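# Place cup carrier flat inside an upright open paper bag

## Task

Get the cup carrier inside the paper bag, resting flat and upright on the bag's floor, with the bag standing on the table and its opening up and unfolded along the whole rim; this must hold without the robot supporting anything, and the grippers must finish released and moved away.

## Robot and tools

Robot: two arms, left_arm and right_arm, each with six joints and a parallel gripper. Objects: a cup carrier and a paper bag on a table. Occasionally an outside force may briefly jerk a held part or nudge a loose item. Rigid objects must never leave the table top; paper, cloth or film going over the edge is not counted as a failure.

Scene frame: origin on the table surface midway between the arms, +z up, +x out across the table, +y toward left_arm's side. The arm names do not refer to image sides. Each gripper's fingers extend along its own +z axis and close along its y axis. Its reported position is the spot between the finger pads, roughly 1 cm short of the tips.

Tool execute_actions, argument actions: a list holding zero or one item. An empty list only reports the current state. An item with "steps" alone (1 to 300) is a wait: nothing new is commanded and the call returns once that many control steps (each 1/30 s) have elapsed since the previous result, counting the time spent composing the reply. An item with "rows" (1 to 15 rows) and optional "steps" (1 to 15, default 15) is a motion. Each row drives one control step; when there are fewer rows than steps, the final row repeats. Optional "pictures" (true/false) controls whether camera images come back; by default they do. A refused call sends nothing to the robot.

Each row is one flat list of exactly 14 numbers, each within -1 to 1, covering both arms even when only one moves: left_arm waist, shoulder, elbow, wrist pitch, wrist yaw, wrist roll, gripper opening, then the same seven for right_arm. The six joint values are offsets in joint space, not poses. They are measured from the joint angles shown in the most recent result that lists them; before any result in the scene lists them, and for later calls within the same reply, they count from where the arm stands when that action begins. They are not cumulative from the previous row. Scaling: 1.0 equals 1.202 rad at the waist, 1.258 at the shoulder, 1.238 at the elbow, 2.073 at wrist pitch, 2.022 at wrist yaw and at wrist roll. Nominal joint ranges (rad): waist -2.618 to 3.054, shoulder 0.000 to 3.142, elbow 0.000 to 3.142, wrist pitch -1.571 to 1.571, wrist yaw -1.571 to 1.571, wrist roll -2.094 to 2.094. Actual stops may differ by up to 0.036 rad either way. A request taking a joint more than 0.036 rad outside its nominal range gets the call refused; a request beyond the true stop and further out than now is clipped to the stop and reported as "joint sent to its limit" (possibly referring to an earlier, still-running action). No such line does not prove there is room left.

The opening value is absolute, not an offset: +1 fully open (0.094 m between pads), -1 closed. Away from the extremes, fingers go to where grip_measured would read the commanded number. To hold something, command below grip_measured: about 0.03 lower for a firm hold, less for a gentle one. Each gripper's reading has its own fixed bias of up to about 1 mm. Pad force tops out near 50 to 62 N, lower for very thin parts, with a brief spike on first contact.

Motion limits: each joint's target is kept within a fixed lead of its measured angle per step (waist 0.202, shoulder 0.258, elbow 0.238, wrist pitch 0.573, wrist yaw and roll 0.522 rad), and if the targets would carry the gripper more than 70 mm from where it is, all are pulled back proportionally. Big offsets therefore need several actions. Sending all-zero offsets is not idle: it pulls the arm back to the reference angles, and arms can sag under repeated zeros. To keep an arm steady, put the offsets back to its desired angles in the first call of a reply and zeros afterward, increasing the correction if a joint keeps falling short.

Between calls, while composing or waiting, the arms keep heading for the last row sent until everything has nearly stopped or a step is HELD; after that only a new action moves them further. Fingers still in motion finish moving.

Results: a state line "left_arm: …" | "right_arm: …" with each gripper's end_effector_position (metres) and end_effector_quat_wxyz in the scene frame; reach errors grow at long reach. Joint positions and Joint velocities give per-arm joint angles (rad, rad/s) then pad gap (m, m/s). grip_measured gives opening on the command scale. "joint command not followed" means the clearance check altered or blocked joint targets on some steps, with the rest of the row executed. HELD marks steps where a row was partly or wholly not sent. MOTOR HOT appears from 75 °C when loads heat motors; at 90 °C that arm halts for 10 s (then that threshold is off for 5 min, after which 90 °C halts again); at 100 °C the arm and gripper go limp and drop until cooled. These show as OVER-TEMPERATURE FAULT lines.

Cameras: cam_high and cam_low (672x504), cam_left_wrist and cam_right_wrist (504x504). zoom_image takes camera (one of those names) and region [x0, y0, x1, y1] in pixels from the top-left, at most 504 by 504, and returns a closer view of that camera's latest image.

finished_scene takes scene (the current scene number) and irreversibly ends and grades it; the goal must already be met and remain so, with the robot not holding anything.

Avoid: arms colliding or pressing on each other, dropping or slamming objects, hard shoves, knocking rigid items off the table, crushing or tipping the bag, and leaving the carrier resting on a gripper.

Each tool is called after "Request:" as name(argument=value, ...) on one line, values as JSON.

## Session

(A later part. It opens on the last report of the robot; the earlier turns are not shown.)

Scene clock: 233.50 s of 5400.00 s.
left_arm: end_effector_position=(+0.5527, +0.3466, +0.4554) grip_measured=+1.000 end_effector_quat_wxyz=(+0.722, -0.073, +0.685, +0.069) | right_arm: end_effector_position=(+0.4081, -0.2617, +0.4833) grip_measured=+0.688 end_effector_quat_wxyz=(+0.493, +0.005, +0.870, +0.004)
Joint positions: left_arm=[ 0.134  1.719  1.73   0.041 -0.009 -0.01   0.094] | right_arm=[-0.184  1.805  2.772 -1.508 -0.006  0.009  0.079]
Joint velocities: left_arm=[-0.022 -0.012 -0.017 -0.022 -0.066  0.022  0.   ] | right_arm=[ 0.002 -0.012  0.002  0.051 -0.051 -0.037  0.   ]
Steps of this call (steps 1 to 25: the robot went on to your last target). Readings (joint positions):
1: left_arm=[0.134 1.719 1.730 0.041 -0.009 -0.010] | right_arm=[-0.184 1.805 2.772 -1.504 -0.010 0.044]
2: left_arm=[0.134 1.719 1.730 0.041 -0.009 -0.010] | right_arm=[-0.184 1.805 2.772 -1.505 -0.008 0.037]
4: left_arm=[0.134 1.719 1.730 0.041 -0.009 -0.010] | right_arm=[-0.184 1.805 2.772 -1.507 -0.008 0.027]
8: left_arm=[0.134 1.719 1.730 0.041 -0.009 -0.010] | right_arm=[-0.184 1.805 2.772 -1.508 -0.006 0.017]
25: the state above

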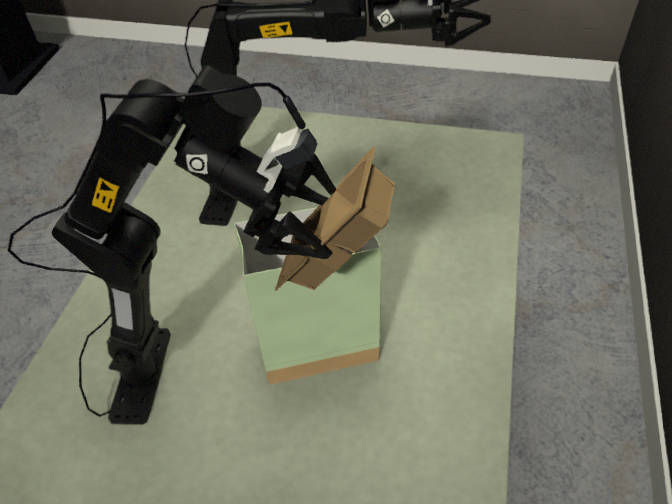

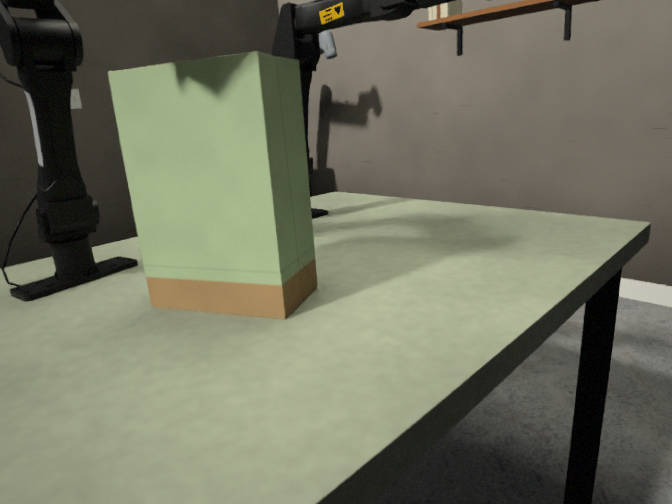

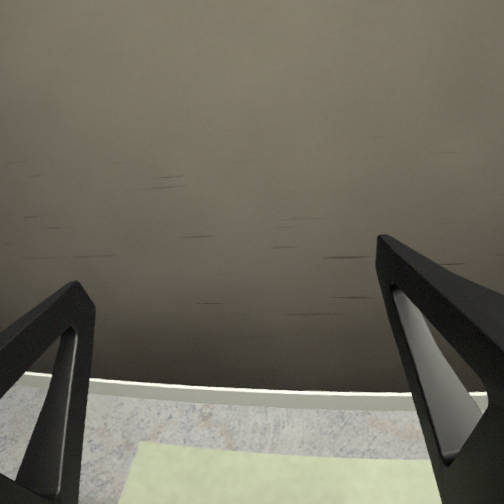

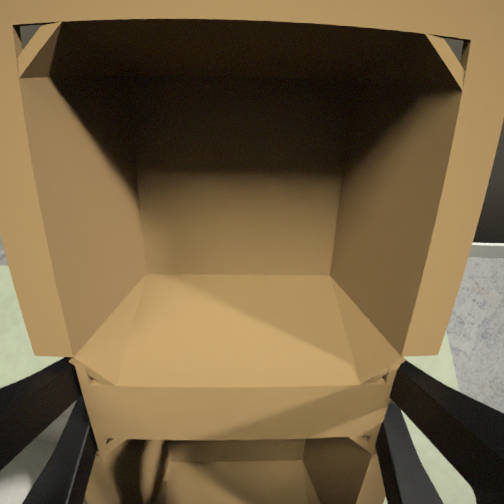

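Request:
execute_actions(actions=[{"rows":[[0,0,0,0,0,0,1,0.05,0,0,-0.01,0,0,0.62],[0,0,0,0,0,0,1,0.1,0,0,-0.01,0,0,0.62],[0,0,0,0,0,0,1,0.15,0,0,-0.01,0,0,0.62],[0,0,0,0,0,0,1,0.2,0,0,-0.01,0,0,0.62],[0,0,0,0,0,0,1,0.228,-0.02,-0.06,-0.01,0,0,0.62],[0,0,0,0,0,0,1,0.228,-0.03,-0.12,-0.01,0,0,0.62]],"steps":15}], pictures=false)

Request:
execute_actions(actions=[{"steps":12}])

Scene clock: 250.43 s of 5400.00 s.
left_arm: end_effector_position=(+0.5527, +0.3466, +0.4554) grip_measured=+1.000 end_effector_quat_wxyz=(+0.722, -0.073, +0.685, +0.069) | right_arm: end_effector_position=(+0.3949, -0.1541, +0.4450) grip_measured=+0.688 end_effector_quat_wxyz=(+0.428, -0.122, +0.893, +0.067)
Joint positions: left_arm=[ 0.134  1.719  1.73   0.041 -0.009 -0.01   0.094] | right_arm=[ 0.095  1.781  2.63  -1.524 -0.013  0.009  0.079]
Joint velocities: left_arm=[ 0.017  0.002  0.017 -0.066 -0.007  0.007  0.   ] | right_arm=[-0.002  0.012  0.002  0.081  0.037 -0.007 -0.001]
Steps of this call (steps 1 to 15: the robot went on to your last target; steps 16 to 90: nothing new was sent; then 13.43 s passed at rest; steps 91 to 105: all 15 steps of this action). Readings (joint positions):
91: left_arm=[0.134 1.719 1.730 0.041 -0.009 -0.010] | right_arm=[-0.178 1.805 2.772 -1.509 -0.003 0.009]
92: left_arm=[0.134 1.719 1.730 0.041 -0.009 -0.010] | right_arm=[-0.157 1.805 2.772 -1.510 0.004 0.009]
94: left_arm=[0.134 1.719 1.730 0.041 -0.009 -0.010] | right_arm=[-0.065 1.805 2.772 -1.512 0.011 0.009]
98: left_arm=[0.134 1.719 1.730 0.041 -0.009 -0.010] | right_arm=[0.091 1.781 2.669 -1.514 -0.014 0.009]
105: the state above

Scene clock: 250.83 s of 5400.00 s.
left_arm: end_effector_position=(+0.5527, +0.3466, +0.4554) grip_measured=+1.000 end_effector_quat_wxyz=(+0.722, -0.073, +0.685, +0.069) | right_arm: end_effector_position=(+0.3949, -0.1541, +0.4450) grip_measured=+0.688 end_effector_quat_wxyz=(+0.428, -0.122, +0.893, +0.067)
Joint positions: left_arm=[ 0.134  1.719  1.73   0.041 -0.009 -0.01   0.094] | right_arm=[ 0.095  1.781  2.63  -1.524 -0.013  0.009  0.079]
Joint velocities: left_arm=[-0.002  0.007 -0.012  0.007 -0.051  0.007  0.   ] | right_arm=[-0.017  0.012  0.007  0.037  0.037 -0.007  0.001]
Steps of this call (steps 1 to 12: the robot went on to your last target). Readings (joint positions):
1: left_arm=[0.134 1.719 1.730 0.041 -0.009 -0.010] | right_arm=[0.095 1.781 2.630 -1.524 -0.013 0.009]
2: left_arm=[0.134 1.719 1.730 0.041 -0.009 -0.010] | right_arm=[0.095 1.781 2.630 -1.524 -0.013 0.009]
4: left_arm=[0.134 1.719 1.730 0.041 -0.009 -0.010] | right_arm=[0.095 1.781 2.630 -1.524 -0.013 0.009]
8: left_arm=[0.134 1.719 1.730 0.041 -0.009 -0.010] | right_arm=[0.095 1.781 2.630 -1.524 -0.013 0.009]
12: the state above

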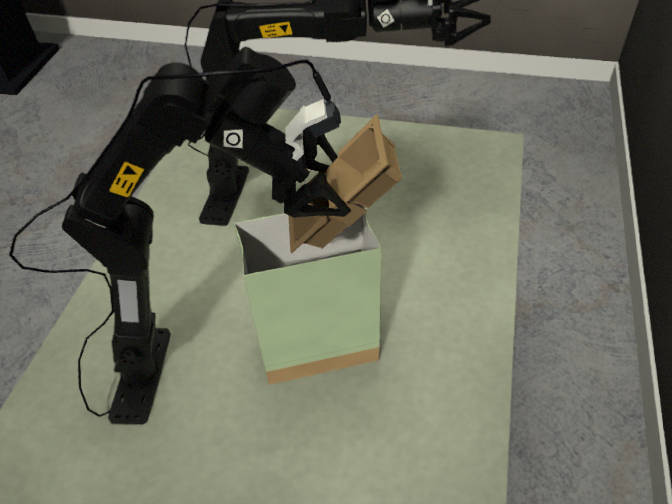

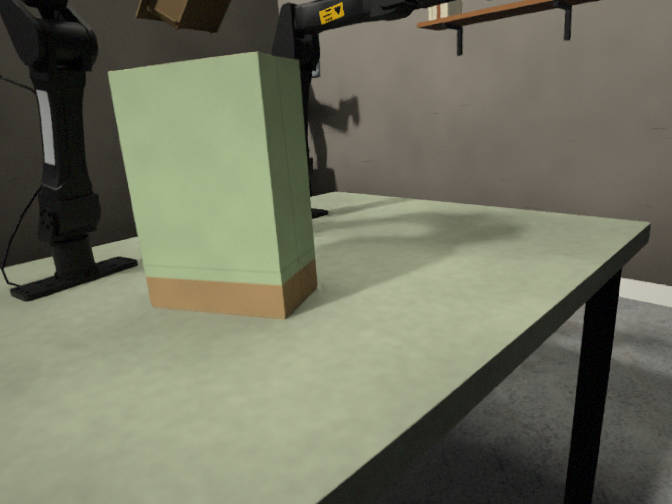

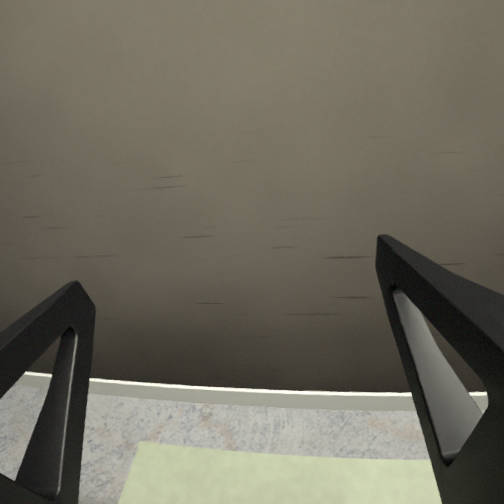

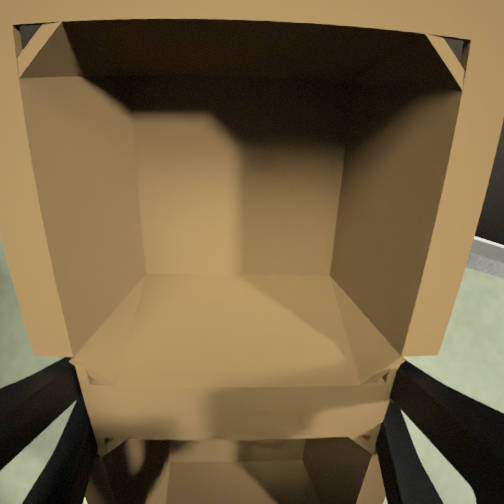

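Request:
execute_actions(actions=[{"rows":[[0,0,0,0,0,0,1,0,0,-0.03,0,0,0,0.62],[0,0,0,0,0,0,1,0,0,-0.06,0,0,0,0.62],[0,0,0,0,0,0,1,0,0,-0.09,0,0,0,0.62],[0,0,0,0,0,0,1,0,0,-0.12,0,0,0,0.62],[0,0,0,0,0,0,1,0,0,-0.15,0,0,0,0.62],[0,0,0,0,0,0,1,0,0,-0.18,0,0,0,0.62]],"steps":15}])

Scene clock: 264.40 s of 5400.00 s.
left_arm: end_effector_position=(+0.5527, +0.3466, +0.4554) grip_measured=+1.000 end_effector_quat_wxyz=(+0.722, -0.073, +0.685, +0.069) | right_arm: end_effector_position=(+0.4058, -0.1511, +0.3695) grip_measured=+0.688 end_effector_quat_wxyz=(+0.320, -0.127, +0.937, +0.052)
Joint positions: left_arm=[ 0.134  1.719  1.73   0.041 -0.009 -0.01   0.094] | right_arm=[ 0.095  1.797  2.409 -1.523 -0.013  0.009  0.079]
Joint velocities: left_arm=[-0.002 -0.002 -0.012 -0.037  0.007  0.007  0.   ] | right_arm=[ 0.002  0.002  0.022 -0.081  0.022 -0.066 -0.001]
Steps of this call (steps 1 to 15: the robot went on to your last target; steps 16 to 90: nothing new was sent; then 10.07 s passed at rest; steps 91 to 105: all 15 steps of this action). Readings (joint positions):
91: left_arm=[0.134 1.719 1.730 0.041 -0.009 -0.010] | right_arm=[0.095 1.781 2.627 -1.524 -0.013 0.009]
92: left_arm=[0.134 1.719 1.730 0.041 -0.009 -0.010] | right_arm=[0.095 1.780 2.616 -1.523 -0.013 0.009]
94: left_arm=[0.134 1.719 1.730 0.041 -0.009 -0.010] | right_arm=[0.095 1.776 2.567 -1.521 -0.013 0.009]
98: left_arm=[0.134 1.719 1.730 0.041 -0.009 -0.010] | right_arm=[0.095 1.783 2.437 -1.522 -0.013 0.009]
105: the state above

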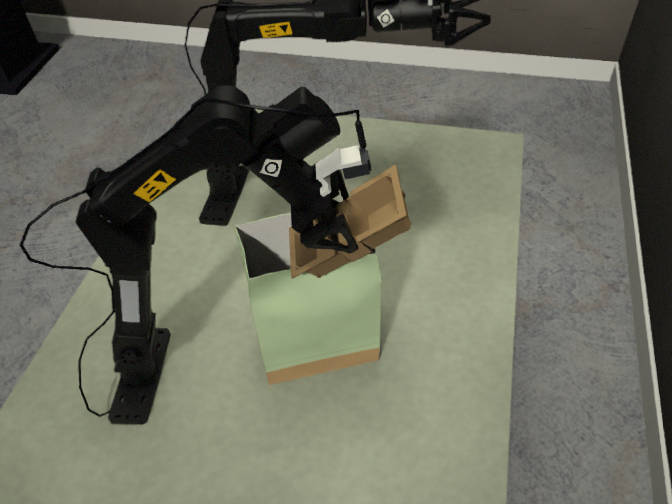

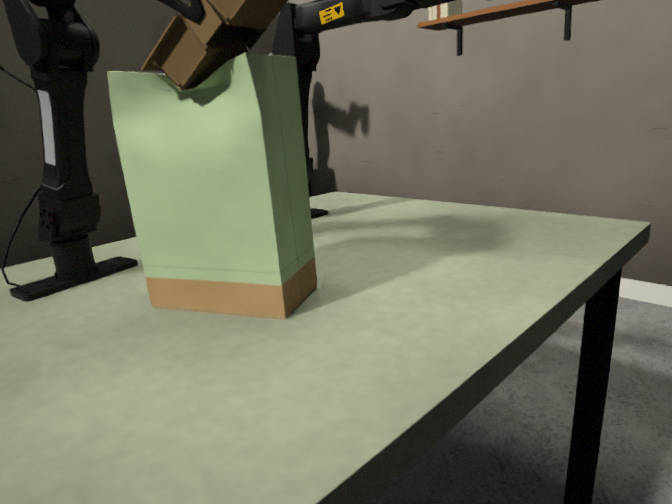

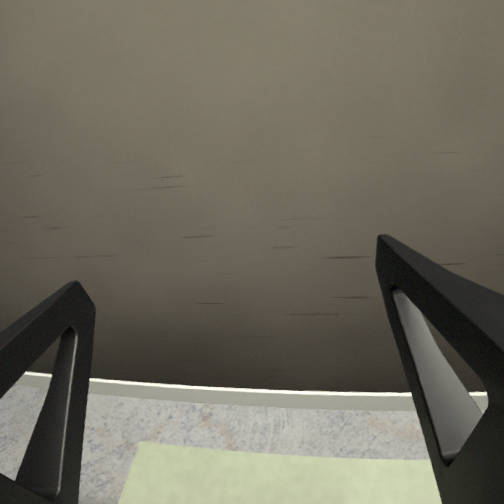

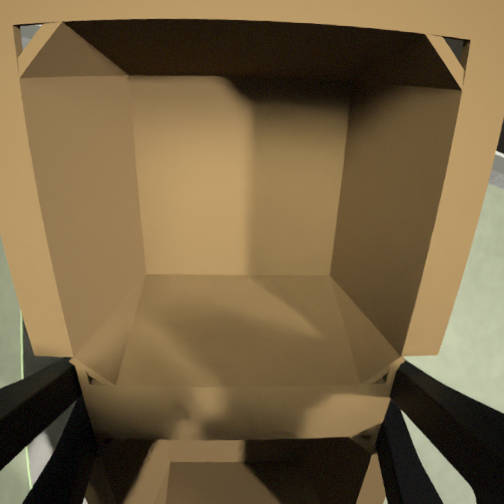

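Request:
execute_actions(actions=[{"rows":[[0,0,0,0,0,0,1,0,-0.03,0.05,0,0,0,0.62],[0,0,0,0,0,0,1,0,-0.05,0.1,0,0,0,0.62],[0,0,0,0,0,0,1,0,-0.07,0.15,0,0,0,0.62],[0,0,0,0,0,0,1,0,-0.09,0.18,0,0,0,0.62],[0,0,0,0,0,0,1,0,-0.11,0.18,0,0,0,0.62],[0,0,0,0,0,0,1,0,-0.13,0.18,0,0,0,0.62],[0,0,0,0,0,0,1,0,-0.15,0.18,0,0,0,0.62],[0,0,0,0,0,0,1,0,-0.17,0.16,0,0,0,0.62],[0,0,0,0,0,0,1,0.03,-0.18,0.14,0,0,0.03,0.62],[0,0,0,0,0,0,1,0.06,-0.19,0.11,0,0,0.06,0.62],[0,0,0,0,0,0,1,0.09,-0.2,0.08,0,0,0.08,0.62],[0,0,0,0,0,0,1,0.12,-0.2,0.05,0,0,0.08,0.62],[0,0,0,0,0,0,1,0.125,-0.2,0.02,0,0,0.08,0.62],[0,0,0,0,0,0,1,0.125,-0.2,-0.02,0,0,0.08,0.62]],"steps":15}], pictures=false)

Request:
execute_actions(actions=[{"steps":15}])

Scene clock: 278.43 s of 5400.00 s.
left_arm: end_effector_position=(+0.5527, +0.3466, +0.4554) grip_measured=+1.000 end_effector_quat_wxyz=(+0.722, -0.073, +0.685, +0.069) | right_arm: end_effector_position=(+0.2995, -0.1372, +0.4891) grip_measured=+0.688 end_effector_quat_wxyz=(+0.471, -0.131, +0.862, +0.136)
Joint positions: left_arm=[ 0.134  1.719  1.73   0.041 -0.009 -0.01   0.094] | right_arm=[ 0.233  1.501  2.474 -1.519 -0.017  0.12   0.079]
Joint velocities: left_arm=[ 0.022 -0.007 -0.027  0.022  0.007  0.022  0.   ] | right_arm=[ 0.178 -0.203 -0.652 -0.051  0.037  0.315 -0.001]
Steps of this call (steps 1 to 15: the robot went on to your last target; steps 16 to 90: nothing new was sent; then 10.53 s passed at rest; steps 91 to 105: all 15 steps of this action). Readings (joint positions):
91: left_arm=[0.134 1.719 1.730 0.041 -0.009 -0.010] | right_arm=[0.095 1.796 2.414 -1.524 -0.013 0.009]
92: left_arm=[0.134 1.719 1.730 0.041 -0.009 -0.010] | right_arm=[0.095 1.796 2.431 -1.528 -0.013 0.009]
94: left_arm=[0.134 1.719 1.730 0.041 -0.009 -0.010] | right_arm=[0.095 1.792 2.487 -1.529 -0.013 0.009]
98: left_arm=[0.134 1.719 1.730 0.041 -0.009 -0.010] | right_arm=[0.095 1.707 2.553 -1.525 -0.013 0.009]
105: the state above

Scene clock: 278.93 s of 5400.00 s.
left_arm: end_effector_position=(+0.5527, +0.3466, +0.4554) grip_measured=+1.000 end_effector_quat_wxyz=(+0.722, -0.073, +0.685, +0.069) | right_arm: end_effector_position=(+0.3228, -0.1260, +0.4468) grip_measured=+0.688 end_effector_quat_wxyz=(+0.408, -0.118, +0.896, +0.129)
Joint positions: left_arm=[ 0.134  1.719  1.73   0.041 -0.009 -0.01   0.094] | right_arm=[ 0.236  1.555  2.389 -1.521 -0.017  0.161  0.079]
Joint velocities: left_arm=[ 0.002 -0.017  0.002  0.022 -0.007 -0.066  0.   ] | right_arm=[-0.027 -0.007  0.002 -0.007  0.037 -0.022 -0.001]
Steps of this call (steps 1 to 15: the robot went on to your last target). Readings (joint positions):
1: left_arm=[0.134 1.719 1.730 0.041 -0.009 -0.010] | right_arm=[0.236 1.499 2.456 -1.520 -0.017 0.128]
2: left_arm=[0.134 1.719 1.730 0.041 -0.009 -0.010] | right_arm=[0.236 1.503 2.438 -1.520 -0.017 0.135]
4: left_arm=[0.134 1.719 1.730 0.041 -0.009 -0.010] | right_arm=[0.236 1.522 2.411 -1.521 -0.017 0.145]
8: left_arm=[0.134 1.719 1.730 0.041 -0.009 -0.010] | right_arm=[0.236 1.553 2.390 -1.521 -0.017 0.156]
15: the state above

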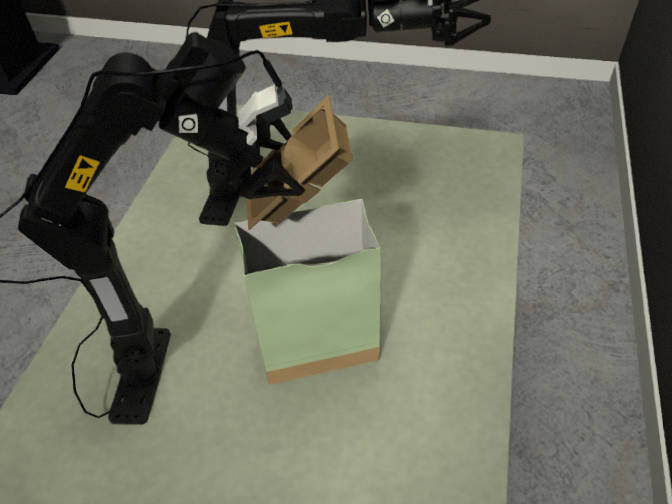

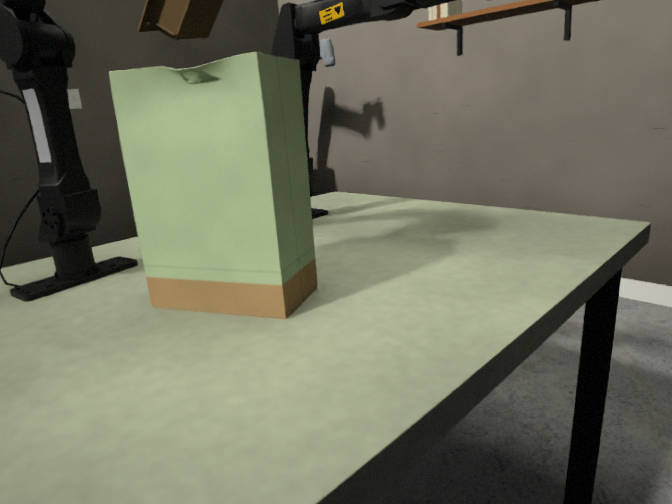

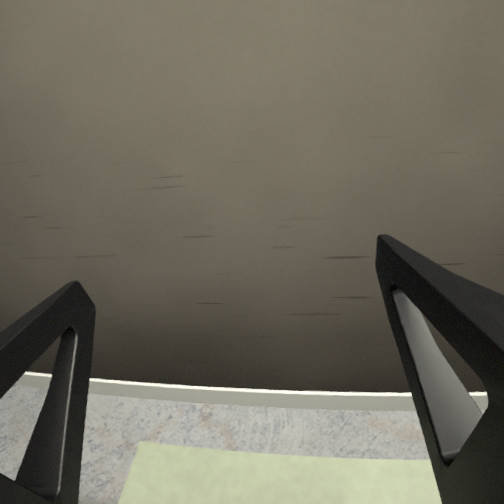

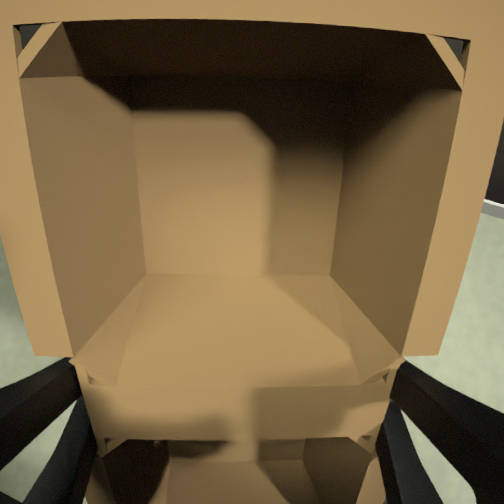

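Request:
execute_actions(actions=[{"rows":[[0,0,0,0,0,0,1,0,0.03,0,0,0,0,0.62],[0,0,0,0,0,0,1,0,0.06,0,0,0,-0.02,0.62],[0,0,0,0,0,0,1,0,0.075,0,0,0,-0.02,0.62]],"steps":15}])

Request:
zoom_image(camera="cam_high", region=[210, 100, 410, 300])

Scene clock: 293.73 s of 5400.00 s.
left_arm: end_effector_position=(+0.5527, +0.3466, +0.4554) grip_measured=+1.000 end_effector_quat_wxyz=(+0.722, -0.073, +0.685, +0.069) | right_arm: end_effector_position=(+0.3535, -0.1125, +0.4117) grip_measured=+0.688 end_effector_quat_wxyz=(+0.362, -0.134, +0.916, +0.110)
Joint positions: left_arm=[ 0.134  1.719  1.73   0.041 -0.009 -0.01   0.094] | right_arm=[ 0.236  1.663  2.389 -1.521 -0.017  0.132  0.079]
Joint velocities: left_arm=[-0.007 -0.012  0.022 -0.037  0.007  0.022  0.   ] | right_arm=[ 0.017  0.012  0.002 -0.007  0.007 -0.066  0.001]
Steps of this call (steps 1 to 15: the robot went on to your last target; steps 16 to 90: nothing new was sent; then 11.30 s passed at rest; steps 91 to 105: all 15 steps of this action). Readings (joint positions):
91: left_arm=[0.134 1.719 1.730 0.041 -0.009 -0.010] | right_arm=[0.236 1.557 2.389 -1.521 -0.017 0.162]
92: left_arm=[0.134 1.719 1.730 0.041 -0.009 -0.010] | right_arm=[0.236 1.563 2.389 -1.521 -0.017 0.158]
94: left_arm=[0.134 1.719 1.730 0.041 -0.009 -0.010] | right_arm=[0.236 1.587 2.389 -1.521 -0.017 0.148]
98: left_arm=[0.134 1.719 1.730 0.041 -0.009 -0.010] | right_arm=[0.236 1.649 2.389 -1.521 -0.017 0.137]
105: the state above

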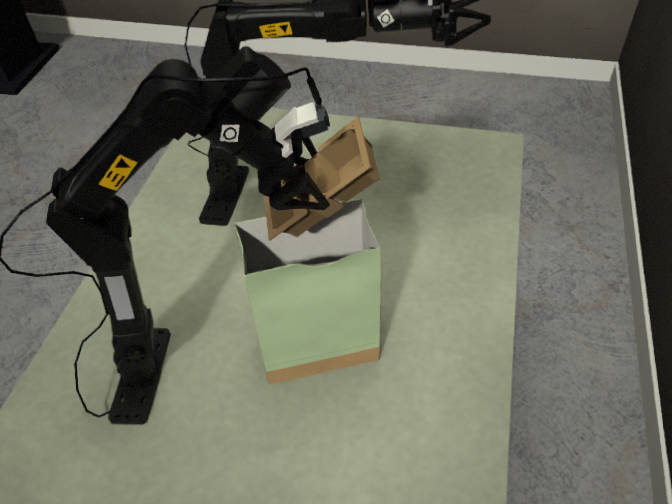

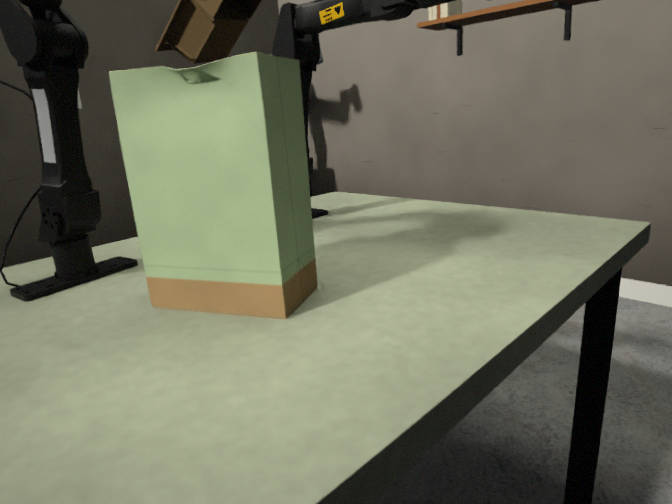

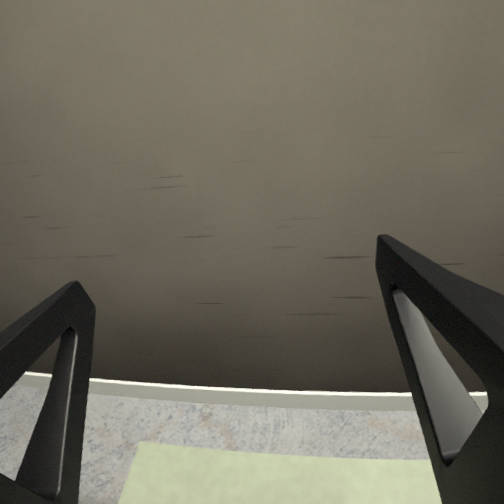

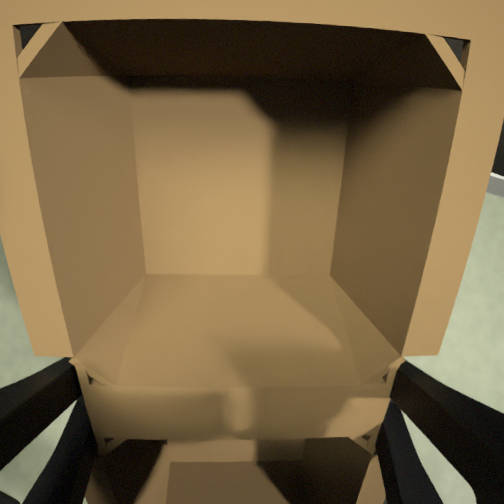

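Region (210, 100, 410, 300) of cam_high's 672x504 image, scaled by 2.520, with more detail than that image has.

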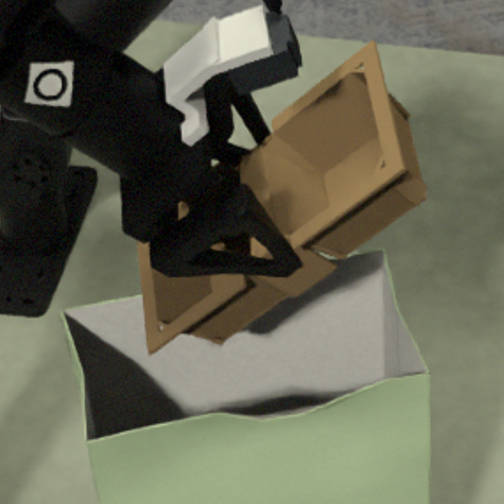

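Request:
execute_actions(actions=[{"rows":[[0,0,0,0,0,0,1,-0.03,0,0,0,0,0,0.62],[0,0,0,0,0,0,1,-0.03,0,0,0,0,0,0.62],[0,0,0,0,0,0,1,-0.03,0,0,0,0,0,0.62],[0,0,0,0,0,0,1,-0.03,-0.01,-0.02,0,0,0,0.62],[0,0,0,0,0,0,1,-0.03,-0.01,-0.04,0,0,0,0.62],[0,0,0,0,0,0,1,-0.03,-0.02,-0.06,0,0,0,0.62],[0,0,0,0,0,0,1,-0.03,-0.02,-0.08,0,0,0,0.62],[0,0,0,0,0,0,1,-0.03,-0.03,-0.10,0,0,0,0.62],[0,0,0,0,0,0,1,-0.03,-0.03,-0.12,0,0,0,0.62]],"steps":15}])

Request:
zoom_image(camera="cam_high", region=[210, 120, 410, 320])

Scene clock: 309.53 s of 5400.00 s.
left_arm: end_effector_position=(+0.5527, +0.3466, +0.4554) grip_measured=+1.000 end_effector_quat_wxyz=(+0.722, -0.073, +0.685, +0.069) | right_arm: end_effector_position=(+0.3542, -0.1226, +0.3725) grip_measured=+0.688 end_effector_quat_wxyz=(+0.307, -0.125, +0.939, +0.090)
Joint positions: left_arm=[ 0.134  1.719  1.73   0.041 -0.009 -0.01   0.094] | right_arm=[ 0.208  1.645  2.247 -1.521 -0.018  0.13   0.079]
Joint velocities: left_arm=[-0.017 -0.002  0.007 -0.037  0.007  0.022  0.   ] | right_arm=[ 0.002 -0.007  0.017 -0.037  0.051  0.051  0.   ]
Steps of this call (steps 1 to 15: the robot went on to your last target; steps 16 to 90: nothing new was sent; then 12.30 s passed at rest; steps 91 to 105: all 15 steps of this action). Readings (joint positions):
91: left_arm=[0.134 1.719 1.730 0.041 -0.009 -0.010] | right_arm=[0.232 1.663 2.389 -1.521 -0.018 0.130]
92: left_arm=[0.134 1.719 1.730 0.041 -0.009 -0.010] | right_arm=[0.226 1.663 2.389 -1.521 -0.018 0.130]
94: left_arm=[0.134 1.719 1.730 0.041 -0.009 -0.010] | right_arm=[0.213 1.663 2.389 -1.521 -0.018 0.130]
98: left_arm=[0.134 1.719 1.730 0.041 -0.009 -0.010] | right_arm=[0.208 1.649 2.326 -1.518 -0.018 0.130]
105: the state above

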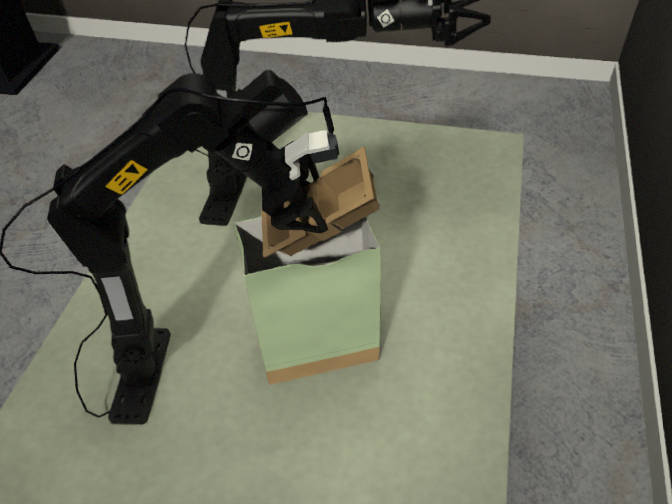

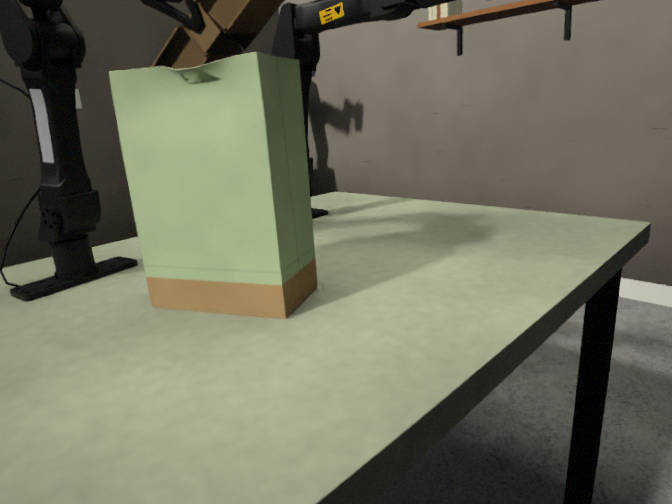

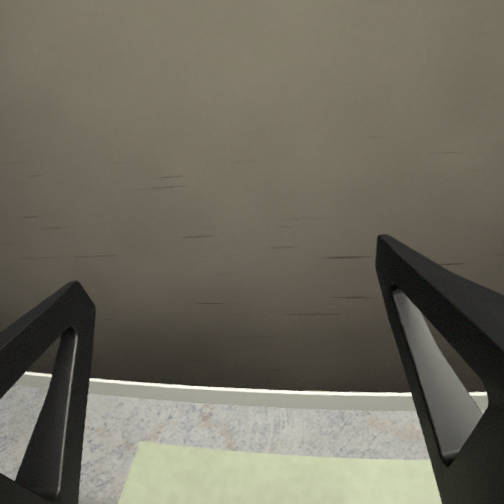

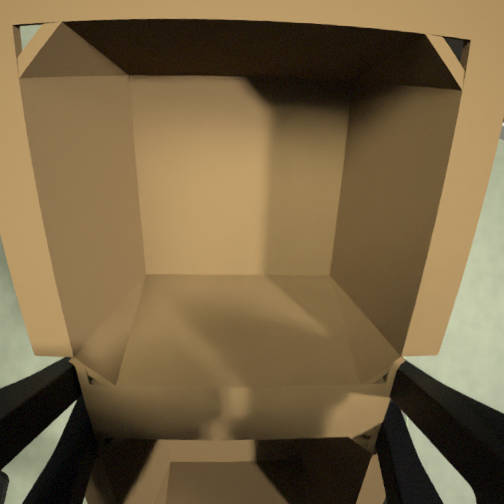

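Region (210, 120, 410, 320) of cam_high's 672x504 image, scaled by 2.520, with more detail than that image has.

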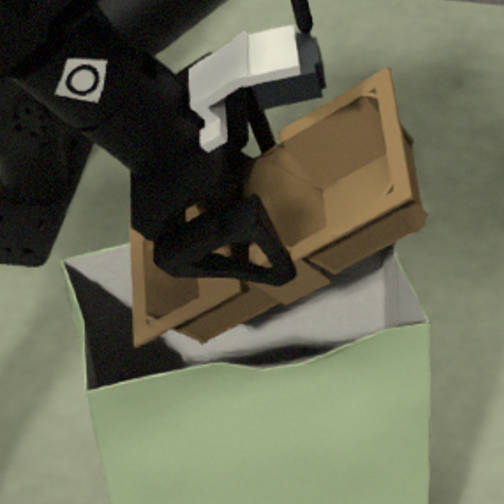

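Request:
execute_actions(actions=[{"rows":[[0,-0.57,-0.1,-0.3,0,0,1,0,0,0,0,0,0,0.62]],"steps":15}], pictures=false)

Request:
execute_actions(actions=[{"rows":[[-0.9,-0.25,0,-0.25,0,0,1,0,0,0,0,0,0,0.62]],"steps":15}], pictures=false)

Request:
execute_actions(actions=[{"steps":30}])

Scene clock: 318.97 s of 5400.00 s.
left_arm: end_effector_position=(+0.3202, +0.3010, +0.5345) grip_measured=+1.000 end_effector_quat_wxyz=(+0.715, -0.074, +0.691, +0.069) | right_arm: end_effector_position=(+0.3542, -0.1226, +0.3725) grip_measured=+0.688 end_effector_quat_wxyz=(+0.307, -0.125, +0.939, +0.090)
Joint positions: left_arm=[ 0.134  1.048  1.596 -0.515 -0.009 -0.01   0.094] | right_arm=[ 0.208  1.645  2.247 -1.521 -0.018  0.13   0.079]
Joint velocities: left_arm=[ 0.007 -1.277 -0.022 -0.227  0.051 -0.007  0.   ] | right_arm=[ 0.012 -0.017 -0.002 -0.037 -0.051 -0.022 -0.   ]
Steps of this call (steps 1 to 15: the robot went on to your last target; steps 16 to 90: nothing new was sent; then 5.93 s passed at rest; steps 91 to 105: all 15 steps of this action). Readings (joint positions):
91: left_arm=[0.134 1.699 1.717 -0.003 -0.009 -0.010] | right_arm=[0.208 1.645 2.247 -1.521 -0.018 0.130]
92: left_arm=[0.134 1.658 1.682 -0.091 -0.009 -0.010] | right_arm=[0.208 1.645 2.247 -1.521 -0.018 0.130]
94: left_arm=[0.134 1.564 1.623 -0.252 -0.009 -0.010] | right_arm=[0.208 1.645 2.247 -1.521 -0.018 0.130]
98: left_arm=[0.134 1.386 1.596 -0.423 -0.009 -0.010] | right_arm=[0.208 1.645 2.247 -1.521 -0.018 0.130]
105: the state above

Scene clock: 319.47 s of 5400.00 s.
left_arm: end_effector_position=(+0.1382, +0.1131, +0.4892) grip_measured=+1.000 end_effector_quat_wxyz=(+0.611, +0.283, +0.693, -0.257) | right_arm: end_effector_position=(+0.3542, -0.1226, +0.3725) grip_measured=+0.688 end_effector_quat_wxyz=(+0.307, -0.125, +0.939, +0.090)
Joint positions: left_arm=[-0.853  0.717  1.597 -1.001 -0.008 -0.01   0.094] | right_arm=[ 0.208  1.645  2.247 -1.521 -0.018  0.13   0.079]
Joint velocities: left_arm=[-1.805  0.188 -0.017 -0.33   0.081  0.022  0.   ] | right_arm=[-0.037 -0.017  0.002 -0.066 -0.037  0.066 -0.001]
Steps of this call (steps 1 to 15: all 15 steps of this action). Readings (joint positions):
1: left_arm=[0.113 1.001 1.597 -0.541 -0.019 -0.010] | right_arm=[0.208 1.645 2.247 -1.521 -0.018 0.130]
2: left_arm=[0.070 0.952 1.597 -0.593 -0.019 -0.010] | right_arm=[0.208 1.645 2.247 -1.521 -0.018 0.130]
4: left_arm=[-0.035 0.856 1.597 -0.701 -0.015 -0.010] | right_arm=[0.208 1.645 2.247 -1.521 -0.018 0.130]
8: left_arm=[-0.330 0.708 1.597 -0.886 -0.005 -0.010] | right_arm=[0.208 1.645 2.247 -1.521 -0.018 0.130]
15: the state above

Scene clock: 320.47 s of 5400.00 s.
left_arm: end_effector_position=(+0.1283, +0.1002, +0.4806) grip_measured=+1.000 end_effector_quat_wxyz=(+0.586, +0.319, +0.691, -0.278) | right_arm: end_effector_position=(+0.3542, -0.1226, +0.3725) grip_measured=+0.688 end_effector_quat_wxyz=(+0.307, -0.125, +0.939, +0.090)
Joint positions: left_arm=[-0.94   0.727  1.597 -1.029 -0.006 -0.01   0.094] | right_arm=[ 0.208  1.645  2.247 -1.521 -0.018  0.13   0.079]
Joint velocities: left_arm=[-0.012  0.022 -0.017  0.007  0.037  0.022  0.   ] | right_arm=[ 0.012 -0.017 -0.017  0.007  0.022  0.022  0.   ]
Steps of this call (steps 1 to 30: the robot went on to your last target). Readings (joint positions):
1: left_arm=[-0.900 0.722 1.597 -1.008 -0.006 -0.010] | right_arm=[0.208 1.645 2.247 -1.521 -0.018 0.130]
2: left_arm=[-0.924 0.725 1.597 -1.013 -0.006 -0.010] | right_arm=[0.208 1.645 2.247 -1.521 -0.018 0.130]
4: left_arm=[-0.938 0.727 1.597 -1.021 -0.006 -0.010] | right_arm=[0.208 1.645 2.247 -1.521 -0.018 0.130]
8: left_arm=[-0.940 0.727 1.597 -1.026 -0.006 -0.010] | right_arm=[0.208 1.645 2.247 -1.521 -0.018 0.130]
30: the state above
All arms were judged still, so your last target was given up. Only a new action makes them travel on or press farther. Fingers that are still opening or closing keep moving.

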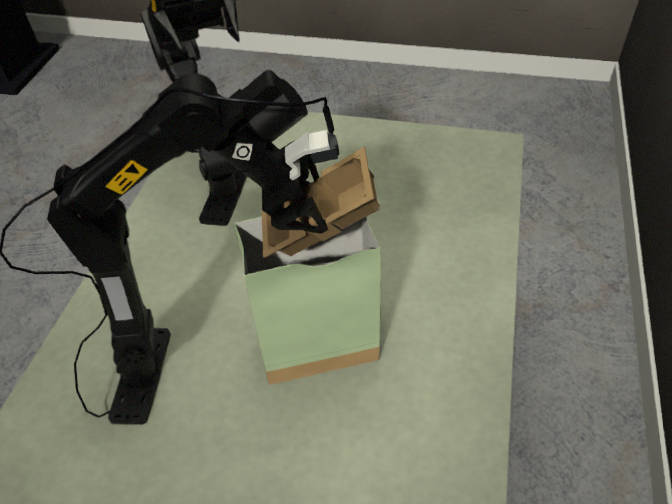

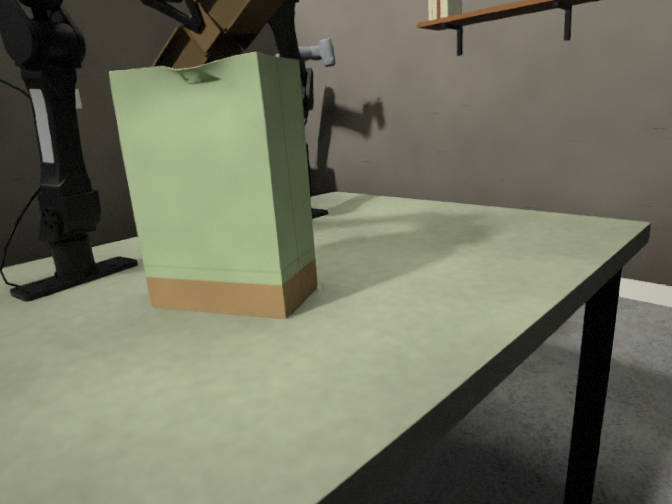

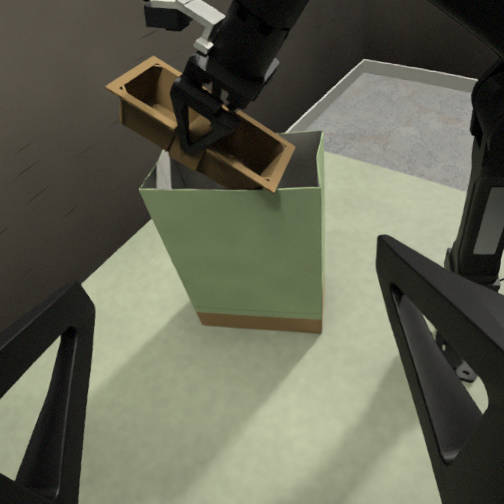

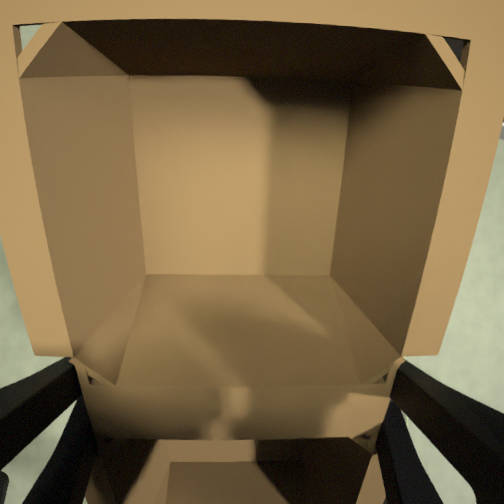

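Request:
zoom_image(camera="cam_left_wrist", region=[90, 20, 350, 240])

Region (90, 20, 350, 240) of cam_left_wrist's 504x504 image, scaled by 1.938, with more detail than that image has; it fills the top 426 rows of this view, and the rest is white.

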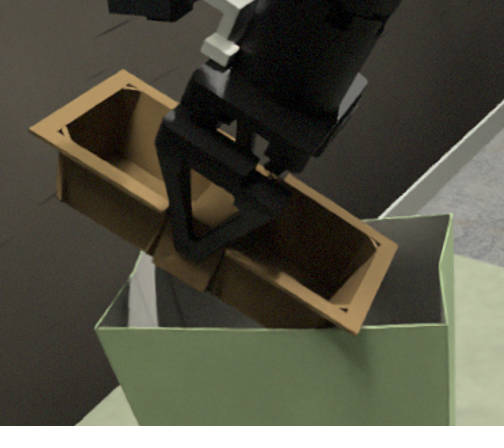

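Request:
execute_actions(actions=[{"rows":[[0,0,0,0,0,0,1,-0.022,-0.02,0,0,0,-0.045,0.62],[0,0,0,0,0,0,1,-0.022,-0.03,0,0,0,-0.045,0.62],[0,0,0,0,0,0,1,-0.022,-0.04,-0.02,0,0,-0.045,0.62],[0,0,0,0,0,0,1,-0.022,-0.05,-0.04,0,0,-0.045,0.62],[0,0,0,0,0,0,1,-0.022,-0.055,-0.06,0,0,-0.045,0.62],[0,0,0,0,0,0,1,-0.022,-0.06,-0.08,0,0,-0.045,0.62],[0,0,0,0,0,0,1,-0.022,-0.065,-0.10,0,0,-0.045,0.62],[0,0,0,0,0,0,1,-0.022,-0.065,-0.12,0,0,-0.045,0.62],[0,0,0,0,0,0,1,-0.022,-0.065,-0.14,0,0,-0.045,0.62],[0,0,0,0,0,0,1,-0.022,-0.065,-0.16,0,0,-0.045,0.62],[0,0,0,0,0,0,1,-0.022,-0.065,-0.18,0,0,-0.045,0.62]],"steps":15}], pictures=false)

Request:
execute_actions(actions=[{"steps":8}])

Request:
zoom_image(camera="cam_left_wrist", region=[90, 20, 350, 240])

Scene clock: 334.70 s of 5400.00 s.
left_arm: end_effector_position=(+0.1283, +0.1002, +0.4806) grip_measured=+1.000 end_effector_quat_wxyz=(+0.586, +0.319, +0.691, -0.278) | right_arm: end_effector_position=(+0.3344, -0.1368, +0.3287) grip_measured=+0.688 end_effector_quat_wxyz=(+0.246, -0.156, +0.955, +0.062)
Joint positions: left_arm=[-0.94   0.727  1.597 -1.029 -0.006 -0.01   0.094] | right_arm=[ 0.192  1.571  2.032 -1.52  -0.019  0.052  0.079]
Joint velocities: left_arm=[ 0.007  0.012 -0.012  0.007 -0.051 -0.022  0.   ] | right_arm=[-0.002 -0.027 -0.105  0.007 -0.051 -0.051  0.   ]
Steps of this call (steps 1 to 90: nothing new was sent; then 10.73 s passed at rest; steps 91 to 105: all 15 steps of this action). Readings (joint positions):
91: left_arm=[-0.940 0.727 1.597 -1.029 -0.006 -0.010] | right_arm=[0.207 1.645 2.247 -1.521 -0.019 0.117]
92: left_arm=[-0.940 0.727 1.597 -1.029 -0.006 -0.010] | right_arm=[0.203 1.644 2.247 -1.521 -0.019 0.103]
94: left_arm=[-0.940 0.727 1.597 -1.029 -0.006 -0.010] | right_arm=[0.195 1.633 2.234 -1.519 -0.019 0.083]
98: left_arm=[-0.940 0.727 1.597 -1.029 -0.006 -0.010] | right_arm=[0.192 1.587 2.157 -1.519 -0.019 0.063]
105: the state above

Scene clock: 334.97 s of 5400.00 s.
left_arm: end_effector_position=(+0.1283, +0.1002, +0.4806) grip_measured=+1.000 end_effector_quat_wxyz=(+0.586, +0.319, +0.691, -0.278) | right_arm: end_effector_position=(+0.3343, -0.1368, +0.3282) grip_measured=+0.688 end_effector_quat_wxyz=(+0.245, -0.157, +0.955, +0.062)
Joint positions: left_arm=[-0.94   0.727  1.597 -1.029 -0.006 -0.01   0.094] | right_arm=[ 0.192  1.571  2.031 -1.52  -0.019  0.05   0.079]
Joint velocities: left_arm=[-0.022 -0.012 -0.002 -0.007 -0.095 -0.007  0.   ] | right_arm=[-0.012  0.002 -0.012 -0.007  0.007 -0.007 -0.   ]
Steps of this call (steps 1 to 8: the robot went on to your last target). Readings (joint positions):
1: left_arm=[-0.940 0.727 1.597 -1.029 -0.006 -0.010] | right_arm=[0.192 1.571 2.031 -1.520 -0.019 0.052]
2: left_arm=[-0.940 0.727 1.597 -1.029 -0.006 -0.010] | right_arm=[0.192 1.571 2.031 -1.520 -0.019 0.051]
4: left_arm=[-0.940 0.727 1.597 -1.029 -0.006 -0.010] | right_arm=[0.192 1.571 2.031 -1.520 -0.019 0.050]
8: the state above

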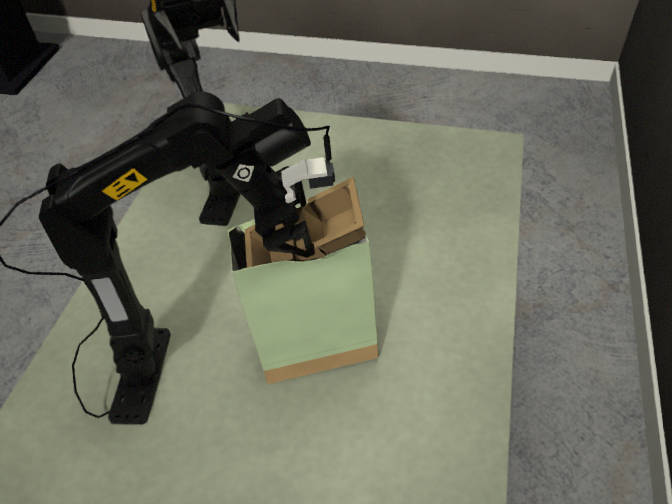

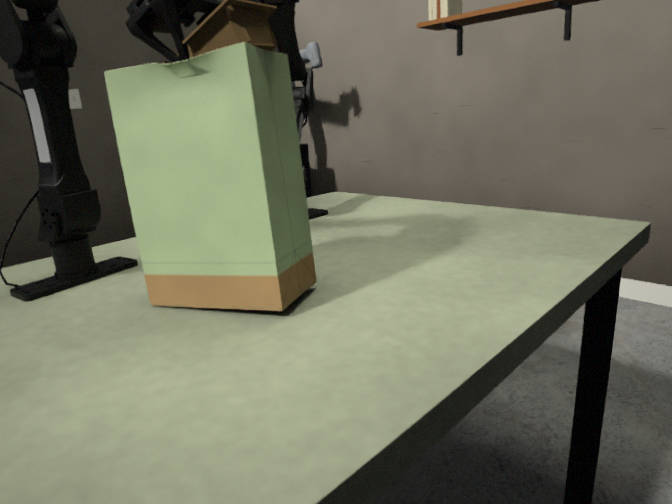

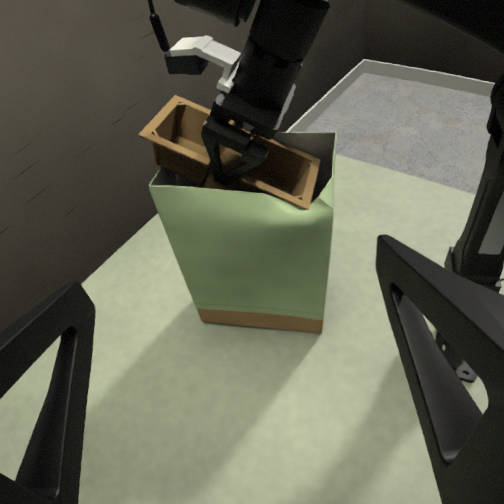

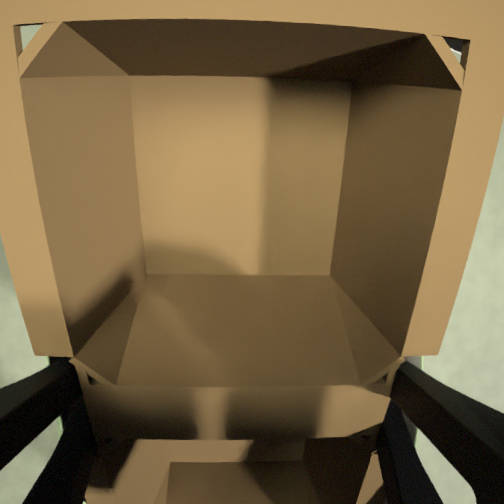

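Region (90, 20, 350, 240) of cam_left_wrist's 504x504 image, scaled by 1.938, with more detail than that image has; it fills the top 426 rows of this view, and the rest is white.

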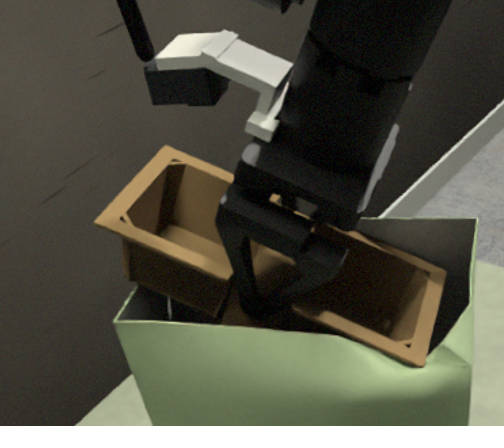

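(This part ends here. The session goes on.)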